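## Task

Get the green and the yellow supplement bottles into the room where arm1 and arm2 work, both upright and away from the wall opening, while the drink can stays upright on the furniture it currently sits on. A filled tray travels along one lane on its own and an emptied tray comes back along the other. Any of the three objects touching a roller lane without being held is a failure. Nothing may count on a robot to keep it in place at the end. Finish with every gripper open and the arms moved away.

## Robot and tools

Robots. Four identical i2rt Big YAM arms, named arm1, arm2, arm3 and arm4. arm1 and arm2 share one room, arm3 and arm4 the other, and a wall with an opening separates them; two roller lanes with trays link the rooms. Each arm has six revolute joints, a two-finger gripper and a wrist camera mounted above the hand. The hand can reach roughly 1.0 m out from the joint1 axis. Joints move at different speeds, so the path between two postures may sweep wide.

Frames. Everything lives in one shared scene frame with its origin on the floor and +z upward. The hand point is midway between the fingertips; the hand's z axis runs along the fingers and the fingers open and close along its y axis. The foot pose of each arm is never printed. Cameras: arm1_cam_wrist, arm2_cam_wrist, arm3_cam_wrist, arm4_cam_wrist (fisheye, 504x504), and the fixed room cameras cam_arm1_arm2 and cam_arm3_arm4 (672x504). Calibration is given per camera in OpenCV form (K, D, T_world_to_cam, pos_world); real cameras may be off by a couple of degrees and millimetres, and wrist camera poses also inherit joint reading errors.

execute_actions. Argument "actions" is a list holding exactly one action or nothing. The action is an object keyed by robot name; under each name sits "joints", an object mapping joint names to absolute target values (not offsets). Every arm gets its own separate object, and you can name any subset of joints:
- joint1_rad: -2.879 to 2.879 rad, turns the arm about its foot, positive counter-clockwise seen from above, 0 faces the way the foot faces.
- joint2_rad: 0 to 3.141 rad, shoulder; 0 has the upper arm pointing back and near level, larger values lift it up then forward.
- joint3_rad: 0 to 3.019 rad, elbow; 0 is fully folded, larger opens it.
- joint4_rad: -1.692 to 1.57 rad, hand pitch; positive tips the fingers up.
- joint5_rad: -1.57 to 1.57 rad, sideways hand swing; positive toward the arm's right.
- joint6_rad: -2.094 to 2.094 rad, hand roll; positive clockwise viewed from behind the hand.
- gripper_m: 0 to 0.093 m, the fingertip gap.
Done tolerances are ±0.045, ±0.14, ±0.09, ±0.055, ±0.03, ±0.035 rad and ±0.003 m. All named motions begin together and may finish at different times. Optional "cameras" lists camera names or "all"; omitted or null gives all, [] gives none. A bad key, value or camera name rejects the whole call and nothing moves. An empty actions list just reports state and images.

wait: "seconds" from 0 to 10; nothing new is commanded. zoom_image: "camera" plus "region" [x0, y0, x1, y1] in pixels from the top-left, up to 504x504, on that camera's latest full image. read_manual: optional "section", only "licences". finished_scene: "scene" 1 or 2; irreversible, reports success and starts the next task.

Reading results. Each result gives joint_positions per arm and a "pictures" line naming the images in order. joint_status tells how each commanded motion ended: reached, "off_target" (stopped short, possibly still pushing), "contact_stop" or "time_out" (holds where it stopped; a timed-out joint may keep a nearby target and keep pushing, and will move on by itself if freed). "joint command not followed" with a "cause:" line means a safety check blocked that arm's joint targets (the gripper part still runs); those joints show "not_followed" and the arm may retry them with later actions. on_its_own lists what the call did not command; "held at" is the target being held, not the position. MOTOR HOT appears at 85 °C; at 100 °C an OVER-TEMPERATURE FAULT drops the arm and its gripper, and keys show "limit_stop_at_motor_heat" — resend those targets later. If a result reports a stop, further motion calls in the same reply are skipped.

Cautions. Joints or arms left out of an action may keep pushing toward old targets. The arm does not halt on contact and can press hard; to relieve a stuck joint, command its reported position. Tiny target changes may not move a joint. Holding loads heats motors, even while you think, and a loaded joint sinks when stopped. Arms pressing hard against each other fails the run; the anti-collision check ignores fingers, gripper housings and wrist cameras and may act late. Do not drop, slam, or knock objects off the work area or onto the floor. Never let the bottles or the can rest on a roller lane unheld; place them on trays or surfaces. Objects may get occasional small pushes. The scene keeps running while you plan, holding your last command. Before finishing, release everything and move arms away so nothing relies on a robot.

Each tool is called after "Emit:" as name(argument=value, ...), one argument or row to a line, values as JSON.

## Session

Emit:
execute_actions(
  actions=[],
  cameras=["cam_arm1_arm2","cam_arm3_arm4"],
)

Scene clock: 0.00 s.
Motor temperatures (°C, as the motors report them): arm1=[18 18 23 17 18 19] | arm2=[18 21 22 21 19 19] | arm3=[18 21 19 19 20 21] | arm4=[18 22 21 19 19 21]
arm1.joint_positions: joint1_rad=+0.475 joint2_rad=+0.611 joint3_rad=+1.674 joint4_rad=-1.542 joint5_rad=-0.003 joint6_rad=+0.284 gripper_m=+0.095
arm1.joint_status: not commanded
arm1.hand: x=-1.2299 y=-0.4563 z=+1.5392 quat_wxyz=(-0.206, +0.650, -0.556, -0.476) (m; scene frame)
arm2.joint_positions: joint1_rad=+0.423 joint2_rad=+0.575 joint3_rad=+1.348 joint4_rad=-1.233 joint5_rad=-0.004 joint6_rad=+0.130 gripper_m=+0.094
arm2.joint_status: not commanded
arm2.hand: x=-1.5431 y=+0.2375 z=+1.4971 quat_wxyz=(-0.504, +0.144, -0.838, -0.155) (m; scene frame)
arm3.joint_positions: joint1_rad=+0.718 joint2_rad=+0.430 joint3_rad=+1.471 joint4_rad=-1.588 joint5_rad=+0.299 joint6_rad=-0.272 gripper_m=+0.094
arm3.joint_status: not commanded
arm3.hand: x=+1.1365 y=-0.4910 z=+1.4788 quat_wxyz=(-0.369, +0.804, -0.317, -0.343) (m; scene frame)
arm4.joint_positions: joint1_rad=+0.541 joint2_rad=+0.410 joint3_rad=+1.615 joint4_rad=-1.560 joint5_rad=-0.170 joint6_rad=+0.771 gripper_m=+0.095
arm4.joint_status: not commanded
arm4.hand: x=+1.7174 y=+0.0762 z=+1.5679 quat_wxyz=(+0.401, +0.814, -0.054, -0.418) (m; scene frame)
pictures: cam_arm1_arm2, cam_arm3_arm4
Images, in order (width x height): cam_arm1_arm2 672x504, cam_arm3_arm4 672x504.

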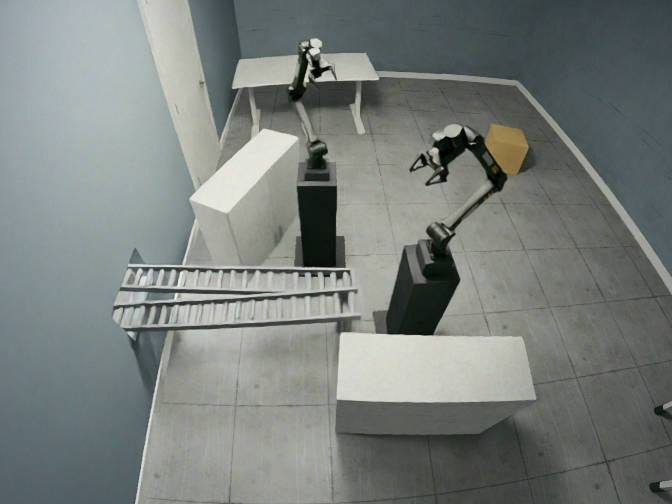

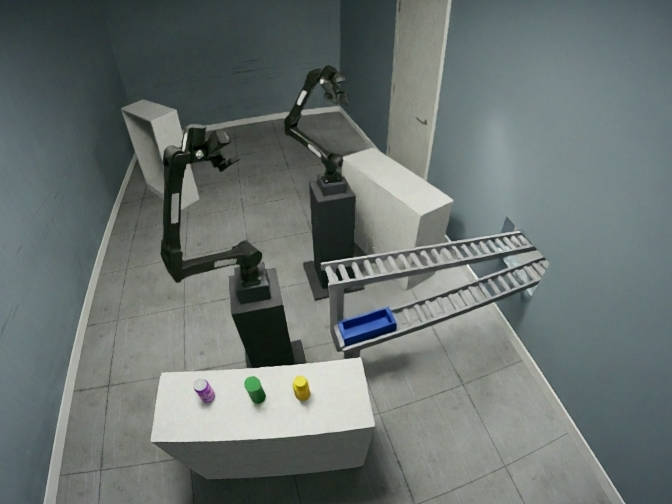

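Emit:
execute_actions(
  actions=[
    {"arm4":{"joints":{"gripper_m":0.05,"joint1_rad":-0.27,"joint2_rad":2.42,"joint3_rad":1.48,"joint4_rad":-0.63,"joint5_rad":0,"joint6_rad":-0.3}}},
  ],
  cameras=["arm4_cam_wrist"],
)

Emit:
execute_actions(
  actions=[
    {"arm4":{"joints":{"joint2_rad":2.77,"joint3_rad":1.9,"joint4_rad":-0.67}}},
  ],
  cameras=["arm4_cam_wrist"],
)

Scene clock: 3.00 s.
Motor temperatures (°C, as the motors report them): arm1=[18 18 23 17 18 19] | arm2=[18 21 23 21 19 19] | arm3=[18 22 19 19 20 21] | arm4=[18 23 21 19 19 21]
arm1.joint_positions: joint1_rad=+0.475 joint2_rad=+0.611 joint3_rad=+1.674 joint4_rad=-1.542 joint5_rad=-0.003 joint6_rad=+0.284 gripper_m=+0.095
arm1.joint_status: not commanded
arm1.hand: x=-1.2299 y=-0.4563 z=+1.5392 quat_wxyz=(-0.206, +0.650, -0.556, -0.476) (m; scene frame)
arm2.joint_positions: joint1_rad=+0.423 joint2_rad=+0.575 joint3_rad=+1.348 joint4_rad=-1.233 joint5_rad=-0.004 joint6_rad=+0.130 gripper_m=+0.094
arm2.joint_status: not commanded
arm2.hand: x=-1.5431 y=+0.2375 z=+1.4971 quat_wxyz=(-0.504, +0.144, -0.838, -0.155) (m; scene frame)
arm3.joint_positions: joint1_rad=+0.718 joint2_rad=+0.430 joint3_rad=+1.471 joint4_rad=-1.588 joint5_rad=+0.299 joint6_rad=-0.272 gripper_m=+0.094
arm3.joint_status: not commanded
arm3.hand: x=+1.1365 y=-0.4910 z=+1.4788 quat_wxyz=(-0.369, +0.804, -0.317, -0.343) (m; scene frame)
arm4.joint_positions: joint1_rad=-0.277 joint2_rad=+2.429 joint3_rad=+1.470 joint4_rad=-0.636 joint5_rad=-0.001 joint6_rad=-0.287 gripper_m=+0.050
arm4.joint_status: all done
arm4.hand: x=+1.2108 y=+0.2961 z=+0.7242 quat_wxyz=(+0.007, +1.000, -0.006, +0.006) (m; scene frame)
pictures: arm4_cam_wrist
camera_calibration (this result's frames):
arm4_cam_wrist: T_world_to_cam=[[0.00723484, 0.999859, -0.0151654, -0.294695], [0.797652, 0.00337594, 0.603108, -1.40104], [0.603074, -0.0164601, -0.797515, -0.0202055], [0, 0, 0, 1]] pos_world=[1.13186, 0.299051, 0.824393]
Images, in order (width x height): arm4_cam_wrist 504x504.

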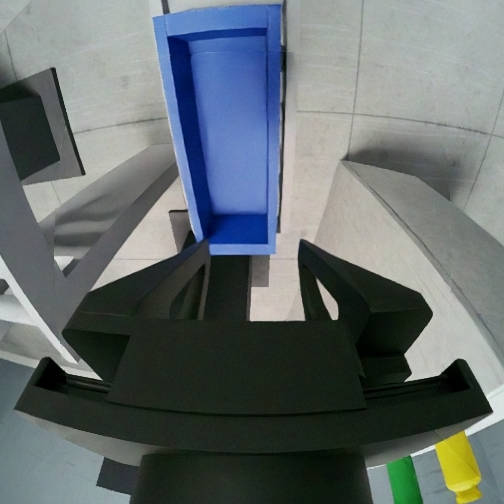

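Scene clock: 4.30 s.
Motor temperatures (°C, as the motors report them): arm1=[18 18 23 17 18 19] | arm2=[18 21 23 21 19 19] | arm3=[18 22 19 19 20 21] | arm4=[18 23 22 19 19 21]
arm1.joint_positions: joint1_rad=+0.475 joint2_rad=+0.611 joint3_rad=+1.674 joint4_rad=-1.542 joint5_rad=-0.003 joint6_rad=+0.284 gripper_m=+0.095
arm1.joint_status: not commanded
arm1.hand: x=-1.2299 y=-0.4563 z=+1.5392 quat_wxyz=(-0.206, +0.650, -0.556, -0.476) (m; scene frame)
arm2.joint_positions: joint1_rad=+0.423 joint2_rad=+0.575 joint3_rad=+1.348 joint4_rad=-1.233 joint5_rad=-0.004 joint6_rad=+0.130 gripper_m=+0.094
arm2.joint_status: not commanded
arm2.hand: x=-1.5431 y=+0.2375 z=+1.4971 quat_wxyz=(-0.504, +0.144, -0.838, -0.155) (m; scene frame)
arm3.joint_positions: joint1_rad=+0.718 joint2_rad=+0.430 joint3_rad=+1.471 joint4_rad=-1.588 joint5_rad=+0.299 joint6_rad=-0.272 gripper_m=+0.094
arm3.joint_status: not commanded
arm3.hand: x=+1.1365 y=-0.4910 z=+1.4788 quat_wxyz=(-0.369, +0.804, -0.317, -0.343) (m; scene frame)
arm4.joint_positions: joint1_rad=-0.277 joint2_rad=+2.780 joint3_rad=+1.871 joint4_rad=-0.666 joint5_rad=-0.001 joint6_rad=-0.288 gripper_m=+0.050
arm4.joint_status: all done
arm4.hand: x=+1.1446 y=+0.3154 z=+0.6105 quat_wxyz=(+0.004, +1.000, -0.006, -0.004) (m; scene frame)
pictures: arm4_cam_wrist
camera_calibration (this result's frames):
arm4_cam_wrist: T_world_to_cam=[[0.0068069, 0.999934, -0.00922138, -0.318427], [0.809369, -0.0000935719, 0.587301, -1.28244], [0.587261, -0.0114612, -0.809316, -0.0469546], [0, 0, 0, 1]] pos_world=[1.06771, 0.317747, 0.712241]
Images, in order (width x height): arm4_cam_wrist 504x504.

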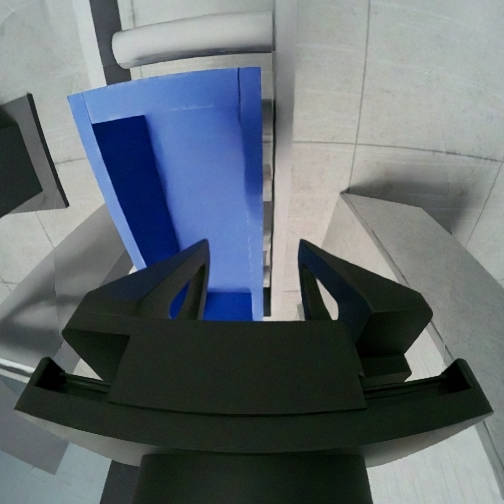

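Good.

Emit:
execute_actions(
  actions=[
    {"arm4":{"joints":{"joint2_rad":2.91,"joint3_rad":2.01,"joint4_rad":-0.65}}},
  ],
  cameras=[],
)

Emit:
execute_actions(
  actions=[
    {"arm4":{"joints":{"gripper_m":0}}},
  ],
  cameras=[],
)

Emit:
execute_actions(
  actions=[
    {"arm4":{"joints":{"joint2_rad":2.5,"joint3_rad":1.7,"joint4_rad":-0.76}}},
  ],
  cameras=[],
)

Emit:
execute_actions(
  actions=[
    {"arm4":{"joints":{"joint2_rad":2.0,"joint3_rad":1.66,"joint4_rad":-1.22}}},
  ],
  cameras=[],
)

Emit:
execute_actions(
  actions=[
    {"arm4":{"joints":{"joint1_rad":0.15,"joint6_rad":0.12}}},
  ],
  cameras=[],
)

Emit:
execute_actions(
  actions=[
    {"arm4":{"joints":{"joint2_rad":2.0,"joint3_rad":1.66,"joint4_rad":-1.22}}},
  ],
  cameras=["cam_arm3_arm4","arm4_cam_wrist"],
)

Scene clock: 6.07 s.
Motor temperatures (°C, as the motors report them): arm1=[18 18 24 17 18 19] | arm2=[18 21 24 21 19 19] | arm3=[18 22 20 19 20 21] | arm4=[18 23 22 19 19 21]
arm1.joint_positions: joint1_rad=+0.475 joint2_rad=+0.611 joint3_rad=+1.674 joint4_rad=-1.542 joint5_rad=-0.003 joint6_rad=+0.284 gripper_m=+0.095
arm1.joint_status: not commanded
arm1.hand: x=-1.2299 y=-0.4563 z=+1.5392 quat_wxyz=(-0.206, +0.650, -0.556, -0.476) (m; scene frame)
arm2.joint_positions: joint1_rad=+0.423 joint2_rad=+0.575 joint3_rad=+1.348 joint4_rad=-1.233 joint5_rad=-0.004 joint6_rad=+0.130 gripper_m=+0.094
arm2.joint_status: not commanded
arm2.hand: x=-1.5431 y=+0.2375 z=+1.4971 quat_wxyz=(-0.504, +0.144, -0.838, -0.155) (m; scene frame)
arm3.joint_positions: joint1_rad=+0.718 joint2_rad=+0.430 joint3_rad=+1.471 joint4_rad=-1.588 joint5_rad=+0.299 joint6_rad=-0.272 gripper_m=+0.094
arm3.joint_status: not commanded
arm3.hand: x=+1.1365 y=-0.4910 z=+1.4788 quat_wxyz=(-0.369, +0.804, -0.317, -0.343) (m; scene frame)
arm4.joint_positions: joint1_rad=-0.277 joint2_rad=+2.909 joint3_rad=+1.990 joint4_rad=-0.652 joint5_rad=-0.001 joint6_rad=-0.288 gripper_m=+0.050
arm4.joint_status: all done
arm4.hand: x=+1.1408 y=+0.3161 z=+0.5586 quat_wxyz=(+0.004, +1.000, -0.006, -0.005) (m; scene frame)
pictures: none
No camera images: the call's "cameras" was empty. Leave "cameras" out to get every camera's image.

Scene clock: 6.67 s.
Motor temperatures (°C, as the motors report them): arm1=[18 18 24 17 18 19] | arm2=[18 21 24 21 19 19] | arm3=[18 22 20 19 20 21] | arm4=[18 23 22 19 19 21]
arm1.joint_positions: joint1_rad=+0.475 joint2_rad=+0.611 joint3_rad=+1.674 joint4_rad=-1.542 joint5_rad=-0.003 joint6_rad=+0.284 gripper_m=+0.095
arm1.joint_status: not commanded
arm1.hand: x=-1.2299 y=-0.4563 z=+1.5392 quat_wxyz=(-0.206, +0.650, -0.556, -0.476) (m; scene frame)
arm2.joint_positions: joint1_rad=+0.423 joint2_rad=+0.575 joint3_rad=+1.348 joint4_rad=-1.233 joint5_rad=-0.004 joint6_rad=+0.130 gripper_m=+0.094
arm2.joint_status: not commanded
arm2.hand: x=-1.5431 y=+0.2375 z=+1.4971 quat_wxyz=(-0.504, +0.144, -0.838, -0.155) (m; scene frame)
arm3.joint_positions: joint1_rad=+0.718 joint2_rad=+0.430 joint3_rad=+1.471 joint4_rad=-1.588 joint5_rad=+0.299 joint6_rad=-0.272 gripper_m=+0.094
arm3.joint_status: not commanded
arm3.hand: x=+1.1365 y=-0.4910 z=+1.4788 quat_wxyz=(-0.369, +0.804, -0.317, -0.343) (m; scene frame)
arm4.joint_positions: joint1_rad=-0.277 joint2_rad=+2.909 joint3_rad=+1.990 joint4_rad=-0.651 joint5_rad=+0.000 joint6_rad=-0.292 gripper_m=+0.011
arm4.joint_status: gripper_m off_target (ended at +0.011, target +0.000)
arm4.hand: x=+1.1406 y=+0.3163 z=+0.5586 quat_wxyz=(+0.003, +1.000, -0.004, -0.006) (m; scene frame)
pictures: none
No camera images: the call's "cameras" was empty. Leave "cameras" out to get every camera's image.

Scene clock: 8.07 s.
Motor temperatures (°C, as the motors report them): arm1=[18 18 24 17 18 19] | arm2=[18 21 24 21 19 19] | arm3=[18 22 20 19 20 21] | arm4=[18 23 22 19 19 21]
arm1.joint_positions: joint1_rad=+0.475 joint2_rad=+0.611 joint3_rad=+1.674 joint4_rad=-1.542 joint5_rad=-0.003 joint6_rad=+0.284 gripper_m=+0.095
arm1.joint_status: not commanded
arm1.hand: x=-1.2299 y=-0.4563 z=+1.5392 quat_wxyz=(-0.206, +0.650, -0.556, -0.476) (m; scene frame)
arm2.joint_positions: joint1_rad=+0.423 joint2_rad=+0.575 joint3_rad=+1.348 joint4_rad=-1.233 joint5_rad=-0.004 joint6_rad=+0.130 gripper_m=+0.094
arm2.joint_status: not commanded
arm2.hand: x=-1.5431 y=+0.2375 z=+1.4971 quat_wxyz=(-0.504, +0.144, -0.838, -0.155) (m; scene frame)
arm3.joint_positions: joint1_rad=+0.718 joint2_rad=+0.430 joint3_rad=+1.471 joint4_rad=-1.588 joint5_rad=+0.299 joint6_rad=-0.272 gripper_m=+0.094
arm3.joint_status: not commanded
arm3.hand: x=+1.1365 y=-0.4910 z=+1.4788 quat_wxyz=(-0.369, +0.804, -0.317, -0.343) (m; scene frame)
arm4.joint_positions: joint1_rad=-0.276 joint2_rad=+2.497 joint3_rad=+1.698 joint4_rad=-0.756 joint5_rad=+0.001 joint6_rad=-0.299 gripper_m=+0.011
arm4.joint_status: all done
arm4.hand: x=+1.1444 y=+0.3163 z=+0.7405 quat_wxyz=(+0.000, +1.000, +0.000, -0.013) (m; scene frame)
pictures: none
No camera images: the call's "cameras" was empty. Leave "cameras" out to get every camera's image.

Scene clock: 9.67 s.
Motor temperatures (°C, as the motors report them): arm1=[18 18 24 17 18 19] | arm2=[18 21 24 21 19 19] | arm3=[18 22 20 19 20 21] | arm4=[18 24 22 19 19 21]
arm1.joint_positions: joint1_rad=+0.475 joint2_rad=+0.611 joint3_rad=+1.674 joint4_rad=-1.542 joint5_rad=-0.003 joint6_rad=+0.284 gripper_m=+0.095
arm1.joint_status: not commanded
arm1.hand: x=-1.2299 y=-0.4563 z=+1.5392 quat_wxyz=(-0.206, +0.650, -0.556, -0.476) (m; scene frame)
arm2.joint_positions: joint1_rad=+0.423 joint2_rad=+0.575 joint3_rad=+1.348 joint4_rad=-1.233 joint5_rad=-0.004 joint6_rad=+0.130 gripper_m=+0.094
arm2.joint_status: not commanded
arm2.hand: x=-1.5431 y=+0.2375 z=+1.4971 quat_wxyz=(-0.504, +0.144, -0.838, -0.155) (m; scene frame)
arm3.joint_positions: joint1_rad=+0.718 joint2_rad=+0.430 joint3_rad=+1.471 joint4_rad=-1.588 joint5_rad=+0.299 joint6_rad=-0.272 gripper_m=+0.094
arm3.joint_status: not commanded
arm3.hand: x=+1.1365 y=-0.4910 z=+1.4788 quat_wxyz=(-0.369, +0.804, -0.317, -0.343) (m; scene frame)
arm4.joint_positions: joint1_rad=-0.276 joint2_rad=+2.018 joint3_rad=+1.648 joint4_rad=-1.211 joint5_rad=+0.001 joint6_rad=-0.299 gripper_m=+0.011
arm4.joint_status: all done
arm4.hand: x=+1.1811 y=+0.3077 z=+1.0152 quat_wxyz=(+0.004, +1.000, +0.000, -0.001) (m; scene frame)
pictures: none
No camera images: the call's "cameras" was empty. Leave "cameras" out to get every camera's image.

Scene clock: 11.17 s.
Motor temperatures (°C, as the motors report them): arm1=[18 18 24 17 18 19] | arm2=[18 21 24 21 19 19] | arm3=[18 22 20 20 20 21] | arm4=[18 24 22 19 19 21]
arm1.joint_positions: joint1_rad=+0.475 joint2_rad=+0.611 joint3_rad=+1.674 joint4_rad=-1.542 joint5_rad=-0.003 joint6_rad=+0.284 gripper_m=+0.095
arm1.joint_status: not commanded
arm1.hand: x=-1.2299 y=-0.4563 z=+1.5392 quat_wxyz=(-0.206, +0.650, -0.556, -0.476) (m; scene frame)
arm2.joint_positions: joint1_rad=+0.423 joint2_rad=+0.575 joint3_rad=+1.348 joint4_rad=-1.233 joint5_rad=-0.004 joint6_rad=+0.130 gripper_m=+0.094
arm2.joint_status: not commanded
arm2.hand: x=-1.5431 y=+0.2375 z=+1.4971 quat_wxyz=(-0.504, +0.144, -0.838, -0.155) (m; scene frame)
arm3.joint_positions: joint1_rad=+0.718 joint2_rad=+0.430 joint3_rad=+1.471 joint4_rad=-1.588 joint5_rad=+0.299 joint6_rad=-0.272 gripper_m=+0.094
arm3.joint_status: not commanded
arm3.hand: x=+1.1365 y=-0.4910 z=+1.4788 quat_wxyz=(-0.369, +0.804, -0.317, -0.343) (m; scene frame)
arm4.joint_positions: joint1_rad=+0.146 joint2_rad=+2.018 joint3_rad=+1.648 joint4_rad=-1.211 joint5_rad=+0.003 joint6_rad=+0.107 gripper_m=+0.011
arm4.joint_status: all done
arm4.hand: x=+1.1587 y=+0.0576 z=+1.0171 quat_wxyz=(+0.001, +1.000, +0.008, -0.001) (m; scene frame)
pictures: none
No camera images: the call's "cameras" was empty. Leave "cameras" out to get every camera's image.

Scene clock: 11.47 s.
Motor temperatures (°C, as the motors report them): arm1=[18 18 24 17 18 19] | arm2=[18 21 24 21 19 19] | arm3=[18 22 20 20 20 21] | arm4=[18 24 22 19 19 21]
arm1.joint_positions: joint1_rad=+0.475 joint2_rad=+0.611 joint3_rad=+1.674 joint4_rad=-1.542 joint5_rad=-0.003 joint6_rad=+0.284 gripper_m=+0.095
arm1.joint_status: not commanded
arm1.hand: x=-1.2299 y=-0.4563 z=+1.5392 quat_wxyz=(-0.206, +0.650, -0.556, -0.476) (m; scene frame)
arm2.joint_positions: joint1_rad=+0.423 joint2_rad=+0.575 joint3_rad=+1.348 joint4_rad=-1.233 joint5_rad=-0.004 joint6_rad=+0.130 gripper_m=+0.094
arm2.joint_status: not commanded
arm2.hand: x=-1.5431 y=+0.2375 z=+1.4971 quat_wxyz=(-0.504, +0.144, -0.838, -0.155) (m; scene frame)
arm3.joint_positions: joint1_rad=+0.718 joint2_rad=+0.430 joint3_rad=+1.471 joint4_rad=-1.588 joint5_rad=+0.299 joint6_rad=-0.272 gripper_m=+0.094
arm3.joint_status: not commanded
arm3.hand: x=+1.1365 y=-0.4910 z=+1.4788 quat_wxyz=(-0.369, +0.804, -0.317, -0.343) (m; scene frame)
arm4.joint_positions: joint1_rad=+0.146 joint2_rad=+2.018 joint3_rad=+1.648 joint4_rad=-1.211 joint5_rad=+0.003 joint6_rad=+0.108 gripper_m=+0.011
arm4.joint_status: all done
arm4.hand: x=+1.1587 y=+0.0576 z=+1.0171 quat_wxyz=(+0.001, +1.000, +0.008, -0.001) (m; scene frame)
pictures: arm4_cam_wrist, cam_arm3_arm4
camera_calibration (this result's frames):
arm4_cam_wrist: T_world_to_cam=[[-0.0210066, 0.999774, -0.00319316, -0.0308763], [0.805425, 0.0188151, 0.592399, -1.53435], [0.592325, 0.00987242, -0.805638, 0.260007], [0, 0, 0, 1]] pos_world=[1.08114, 0.0571713, 1.11832]
Images, in order (width x height): arm4_cam_wrist 504x504, cam_arm3_arm4 672x504.

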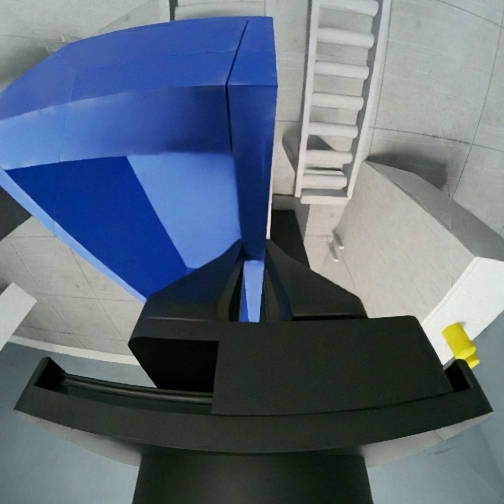

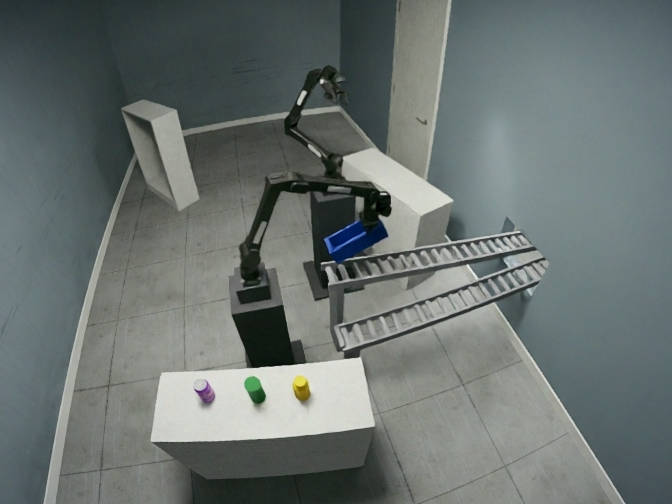

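Emit:
execute_actions(
  actions=[
    {"arm4":{"joints":{"joint2_rad":2.32,"joint4_rad":-0.87}}},
  ],
  cameras=[],
)

Emit:
execute_actions(
  actions=[
    {"arm4":{"joints":{"gripper_m":0.05}}},
  ],
  cameras=[],
)

Emit:
execute_actions(
  actions=[
    {"arm4":{"joints":{"joint2_rad":1.85,"joint3_rad":1.75,"joint4_rad":-1.47}}},
  ],
  cameras=[],
)

Emit:
execute_actions(
  actions=[
    {"arm4":{"joints":{"gripper_m":0.093,"joint1_rad":-1.36,"joint6_rad":0}}},
  ],
  cameras=["cam_arm3_arm4","arm4_cam_wrist"],
)

Scene clock: 13.37 s.
Motor temperatures (°C, as the motors report them): arm1=[18 18 24 17 18 19] | arm2=[18 21 25 21 19 19] | arm3=[18 22 20 20 20 21] | arm4=[18 24 23 19 19 21]
arm1.joint_positions: joint1_rad=+0.475 joint2_rad=+0.611 joint3_rad=+1.674 joint4_rad=-1.542 joint5_rad=-0.003 joint6_rad=+0.284 gripper_m=+0.095
arm1.joint_status: not commanded
arm1.hand: x=-1.2299 y=-0.4563 z=+1.5392 quat_wxyz=(-0.206, +0.650, -0.556, -0.476) (m; scene frame)
arm2.joint_positions: joint1_rad=+0.423 joint2_rad=+0.575 joint3_rad=+1.348 joint4_rad=-1.233 joint5_rad=-0.004 joint6_rad=+0.130 gripper_m=+0.094
arm2.joint_status: not commanded
arm2.hand: x=-1.5431 y=+0.2375 z=+1.4971 quat_wxyz=(-0.504, +0.144, -0.838, -0.155) (m; scene frame)
arm3.joint_positions: joint1_rad=+0.718 joint2_rad=+0.430 joint3_rad=+1.471 joint4_rad=-1.588 joint5_rad=+0.299 joint6_rad=-0.272 gripper_m=+0.094
arm3.joint_status: not commanded
arm3.hand: x=+1.1365 y=-0.4910 z=+1.4788 quat_wxyz=(-0.369, +0.804, -0.317, -0.343) (m; scene frame)
arm4.joint_positions: joint1_rad=+0.146 joint2_rad=+2.344 joint3_rad=+1.653 joint4_rad=-0.868 joint5_rad=+0.002 joint6_rad=+0.109 gripper_m=+0.011
arm4.joint_status: all done
arm4.hand: x=+1.1257 y=+0.0522 z=+0.8228 quat_wxyz=(+0.003, +1.000, +0.007, -0.011) (m; scene frame)
pictures: none
No camera images: the call's "cameras" was empty. Leave "cameras" out to get every camera's image.

Scene clock: 14.07 s.
Motor temperatures (°C, as the motors report them): arm1=[18 18 24 17 18 19] | arm2=[18 21 25 21 19 19] | arm3=[18 22 21 20 20 21] | arm4=[18 24 23 19 19 21]
arm1.joint_positions: joint1_rad=+0.475 joint2_rad=+0.611 joint3_rad=+1.674 joint4_rad=-1.542 joint5_rad=-0.003 joint6_rad=+0.284 gripper_m=+0.095
arm1.joint_status: not commanded
arm1.hand: x=-1.2299 y=-0.4563 z=+1.5392 quat_wxyz=(-0.206, +0.650, -0.556, -0.476) (m; scene frame)
arm2.joint_positions: joint1_rad=+0.423 joint2_rad=+0.575 joint3_rad=+1.348 joint4_rad=-1.233 joint5_rad=-0.004 joint6_rad=+0.130 gripper_m=+0.094
arm2.joint_status: not commanded
arm2.hand: x=-1.5431 y=+0.2375 z=+1.4971 quat_wxyz=(-0.504, +0.144, -0.838, -0.155) (m; scene frame)
arm3.joint_positions: joint1_rad=+0.718 joint2_rad=+0.430 joint3_rad=+1.471 joint4_rad=-1.588 joint5_rad=+0.299 joint6_rad=-0.272 gripper_m=+0.094
arm3.joint_status: not commanded
arm3.hand: x=+1.1365 y=-0.4910 z=+1.4788 quat_wxyz=(-0.369, +0.804, -0.317, -0.343) (m; scene frame)
arm4.joint_positions: joint1_rad=+0.146 joint2_rad=+2.334 joint3_rad=+1.653 joint4_rad=-0.868 joint5_rad=+0.002 joint6_rad=+0.109 gripper_m=+0.050
arm4.joint_status: all done
arm4.hand: x=+1.1231 y=+0.0519 z=+0.8291 quat_wxyz=(+0.004, +1.000, +0.007, -0.016) (m; scene frame)
pictures: none
No camera images: the call's "cameras" was empty. Leave "cameras" out to get every camera's image.

Scene clock: 15.70 s.
Motor temperatures (°C, as the motors report them): arm1=[18 18 25 17 18 19] | arm2=[18 21 25 21 19 19] | arm3=[18 22 21 20 20 21] | arm4=[18 24 23 19 19 21]
arm1.joint_positions: joint1_rad=+0.475 joint2_rad=+0.611 joint3_rad=+1.674 joint4_rad=-1.542 joint5_rad=-0.003 joint6_rad=+0.284 gripper_m=+0.095
arm1.joint_status: not commanded
arm1.hand: x=-1.2299 y=-0.4563 z=+1.5392 quat_wxyz=(-0.206, +0.650, -0.556, -0.476) (m; scene frame)
arm2.joint_positions: joint1_rad=+0.423 joint2_rad=+0.575 joint3_rad=+1.348 joint4_rad=-1.233 joint5_rad=-0.004 joint6_rad=+0.130 gripper_m=+0.094
arm2.joint_status: not commanded
arm2.hand: x=-1.5431 y=+0.2375 z=+1.4971 quat_wxyz=(-0.504, +0.144, -0.838, -0.155) (m; scene frame)
arm3.joint_positions: joint1_rad=+0.718 joint2_rad=+0.430 joint3_rad=+1.471 joint4_rad=-1.588 joint5_rad=+0.299 joint6_rad=-0.272 gripper_m=+0.094
arm3.joint_status: not commanded
arm3.hand: x=+1.1365 y=-0.4910 z=+1.4788 quat_wxyz=(-0.369, +0.804, -0.317, -0.343) (m; scene frame)
arm4.joint_positions: joint1_rad=+0.146 joint2_rad=+1.853 joint3_rad=+1.742 joint4_rad=-1.463 joint5_rad=+0.002 joint6_rad=+0.109 gripper_m=+0.050
arm4.joint_status: all done
arm4.hand: x=+1.1891 y=+0.0617 z=+1.1449 quat_wxyz=(+0.002, +1.000, +0.007, -0.004) (m; scene frame)
pictures: none
No camera images: the call's "cameras" was empty. Leave "cameras" out to get every camera's image.

Scene clock: 17.50 s.
Motor temperatures (°C, as the motors report them): arm1=[18 18 25 17 18 19] | arm2=[18 21 25 21 19 19] | arm3=[18 22 21 20 20 21] | arm4=[18 24 23 19 19 21]
arm1.joint_positions: joint1_rad=+0.475 joint2_rad=+0.611 joint3_rad=+1.674 joint4_rad=-1.542 joint5_rad=-0.003 joint6_rad=+0.284 gripper_m=+0.095
arm1.joint_status: not commanded
arm1.hand: x=-1.2299 y=-0.4563 z=+1.5392 quat_wxyz=(-0.206, +0.650, -0.556, -0.476) (m; scene frame)
arm2.joint_positions: joint1_rad=+0.423 joint2_rad=+0.575 joint3_rad=+1.348 joint4_rad=-1.233 joint5_rad=-0.004 joint6_rad=+0.130 gripper_m=+0.094
arm2.joint_status: not commanded
arm2.hand: x=-1.5431 y=+0.2375 z=+1.4971 quat_wxyz=(-0.504, +0.144, -0.838, -0.155) (m; scene frame)
arm3.joint_positions: joint1_rad=+0.718 joint2_rad=+0.430 joint3_rad=+1.471 joint4_rad=-1.588 joint5_rad=+0.299 joint6_rad=-0.272 gripper_m=+0.094
arm3.joint_status: not commanded
arm3.hand: x=+1.1365 y=-0.4910 z=+1.4788 quat_wxyz=(-0.369, +0.804, -0.317, -0.343) (m; scene frame)
arm4.joint_positions: joint1_rad=-1.366 joint2_rad=+1.853 joint3_rad=+1.742 joint4_rad=-1.463 joint5_rad=+0.001 joint6_rad=+0.013 gripper_m=+0.093
arm4.joint_status: all done
arm4.hand: x=+1.6530 y=+0.6931 z=+1.1358 quat_wxyz=(+0.006, +0.765, -0.644, -0.001) (m; scene frame)
pictures: arm4_cam_wrist, cam_arm3_arm4
camera_calibration (this result's frames):
arm4_cam_wrist: T_world_to_cam=[[0.984601, 0.174426, -0.0116563, -1.7361], [0.146484, -0.786804, 0.599569, -0.375274], [0.0954093, -0.592043, -0.800238, 1.28908], [0, 0, 0, 1]] pos_world=[1.64135, 0.770747, 1.23634]
Images, in order (width x height): arm4_cam_wrist 504x504, cam_arm3_arm4 672x504.

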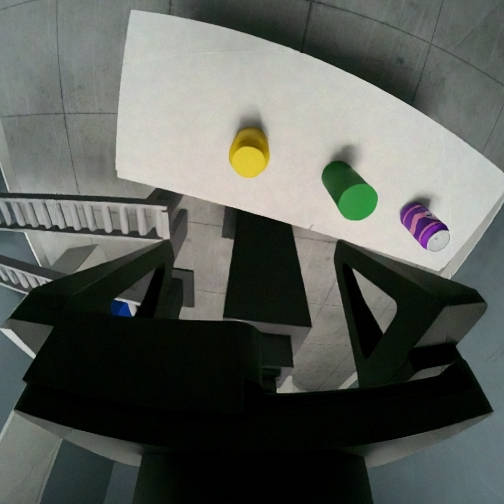

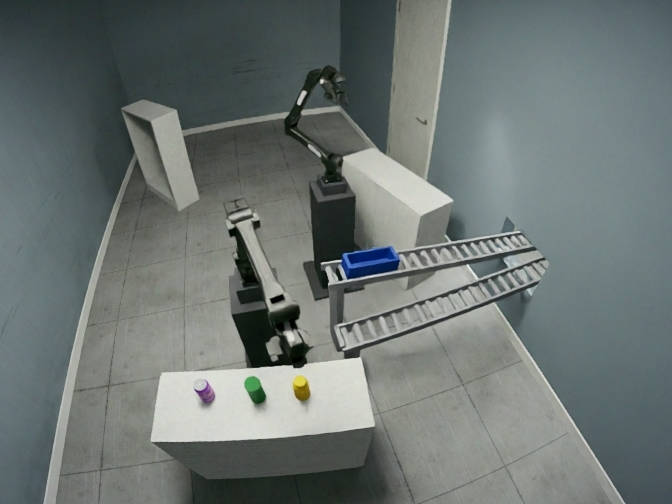

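Emit:
execute_actions(
  actions=[
    {"arm4":{"joints":{"joint2_rad":2.03,"joint3_rad":1.58,"joint4_rad":-1.12}}},
  ],
  cameras=["arm4_cam_wrist"],
)

Emit:
execute_actions(
  actions=[
    {"arm4":{"joints":{"joint2_rad":2.17,"joint3_rad":1.53,"joint4_rad":-0.93}}},
  ],
  cameras=["arm4_cam_wrist"],
)

Scene clock: 19.47 s.
Motor temperatures (°C, as the motors report them): arm1=[18 18 25 17 18 19] | arm2=[18 21 25 21 19 19] | arm3=[18 22 21 20 20 21] | arm4=[18 24 23 19 19 21]
arm1.joint_positions: joint1_rad=+0.475 joint2_rad=+0.611 joint3_rad=+1.674 joint4_rad=-1.542 joint5_rad=-0.003 joint6_rad=+0.284 gripper_m=+0.095
arm1.joint_status: not commanded
arm1.hand: x=-1.2299 y=-0.4563 z=+1.5392 quat_wxyz=(-0.206, +0.650, -0.556, -0.476) (m; scene frame)
arm2.joint_positions: joint1_rad=+0.423 joint2_rad=+0.575 joint3_rad=+1.348 joint4_rad=-1.233 joint5_rad=-0.004 joint6_rad=+0.130 gripper_m=+0.094
arm2.joint_status: not commanded
arm2.hand: x=-1.5431 y=+0.2375 z=+1.4971 quat_wxyz=(-0.504, +0.144, -0.838, -0.155) (m; scene frame)
arm3.joint_positions: joint1_rad=+0.718 joint2_rad=+0.430 joint3_rad=+1.471 joint4_rad=-1.588 joint5_rad=+0.299 joint6_rad=-0.272 gripper_m=+0.094
arm3.joint_status: not commanded
arm3.hand: x=+1.1365 y=-0.4910 z=+1.4788 quat_wxyz=(-0.369, +0.804, -0.317, -0.343) (m; scene frame)
arm4.joint_positions: joint1_rad=-1.366 joint2_rad=+2.033 joint3_rad=+1.562 joint4_rad=-1.128 joint5_rad=+0.001 joint6_rad=+0.013 gripper_m=+0.093
arm4.joint_status: all done
arm4.hand: x=+1.6487 y=+0.7054 z=+0.9686 quat_wxyz=(+0.015, +0.765, -0.644, +0.009) (m; scene frame)
pictures: arm4_cam_wrist
camera_calibration (this result's frames):
arm4_cam_wrist: T_world_to_cam=[[0.984602, 0.174434, -0.0114712, -1.73616], [0.143891, -0.771436, 0.619824, -0.290913], [0.0992694, -0.611931, -0.784657, 1.1555], [0, 0, 0, 1]] pos_world=[1.63658, 0.785512, 1.06707]
Images, in order (width x height): arm4_cam_wrist 504x504.

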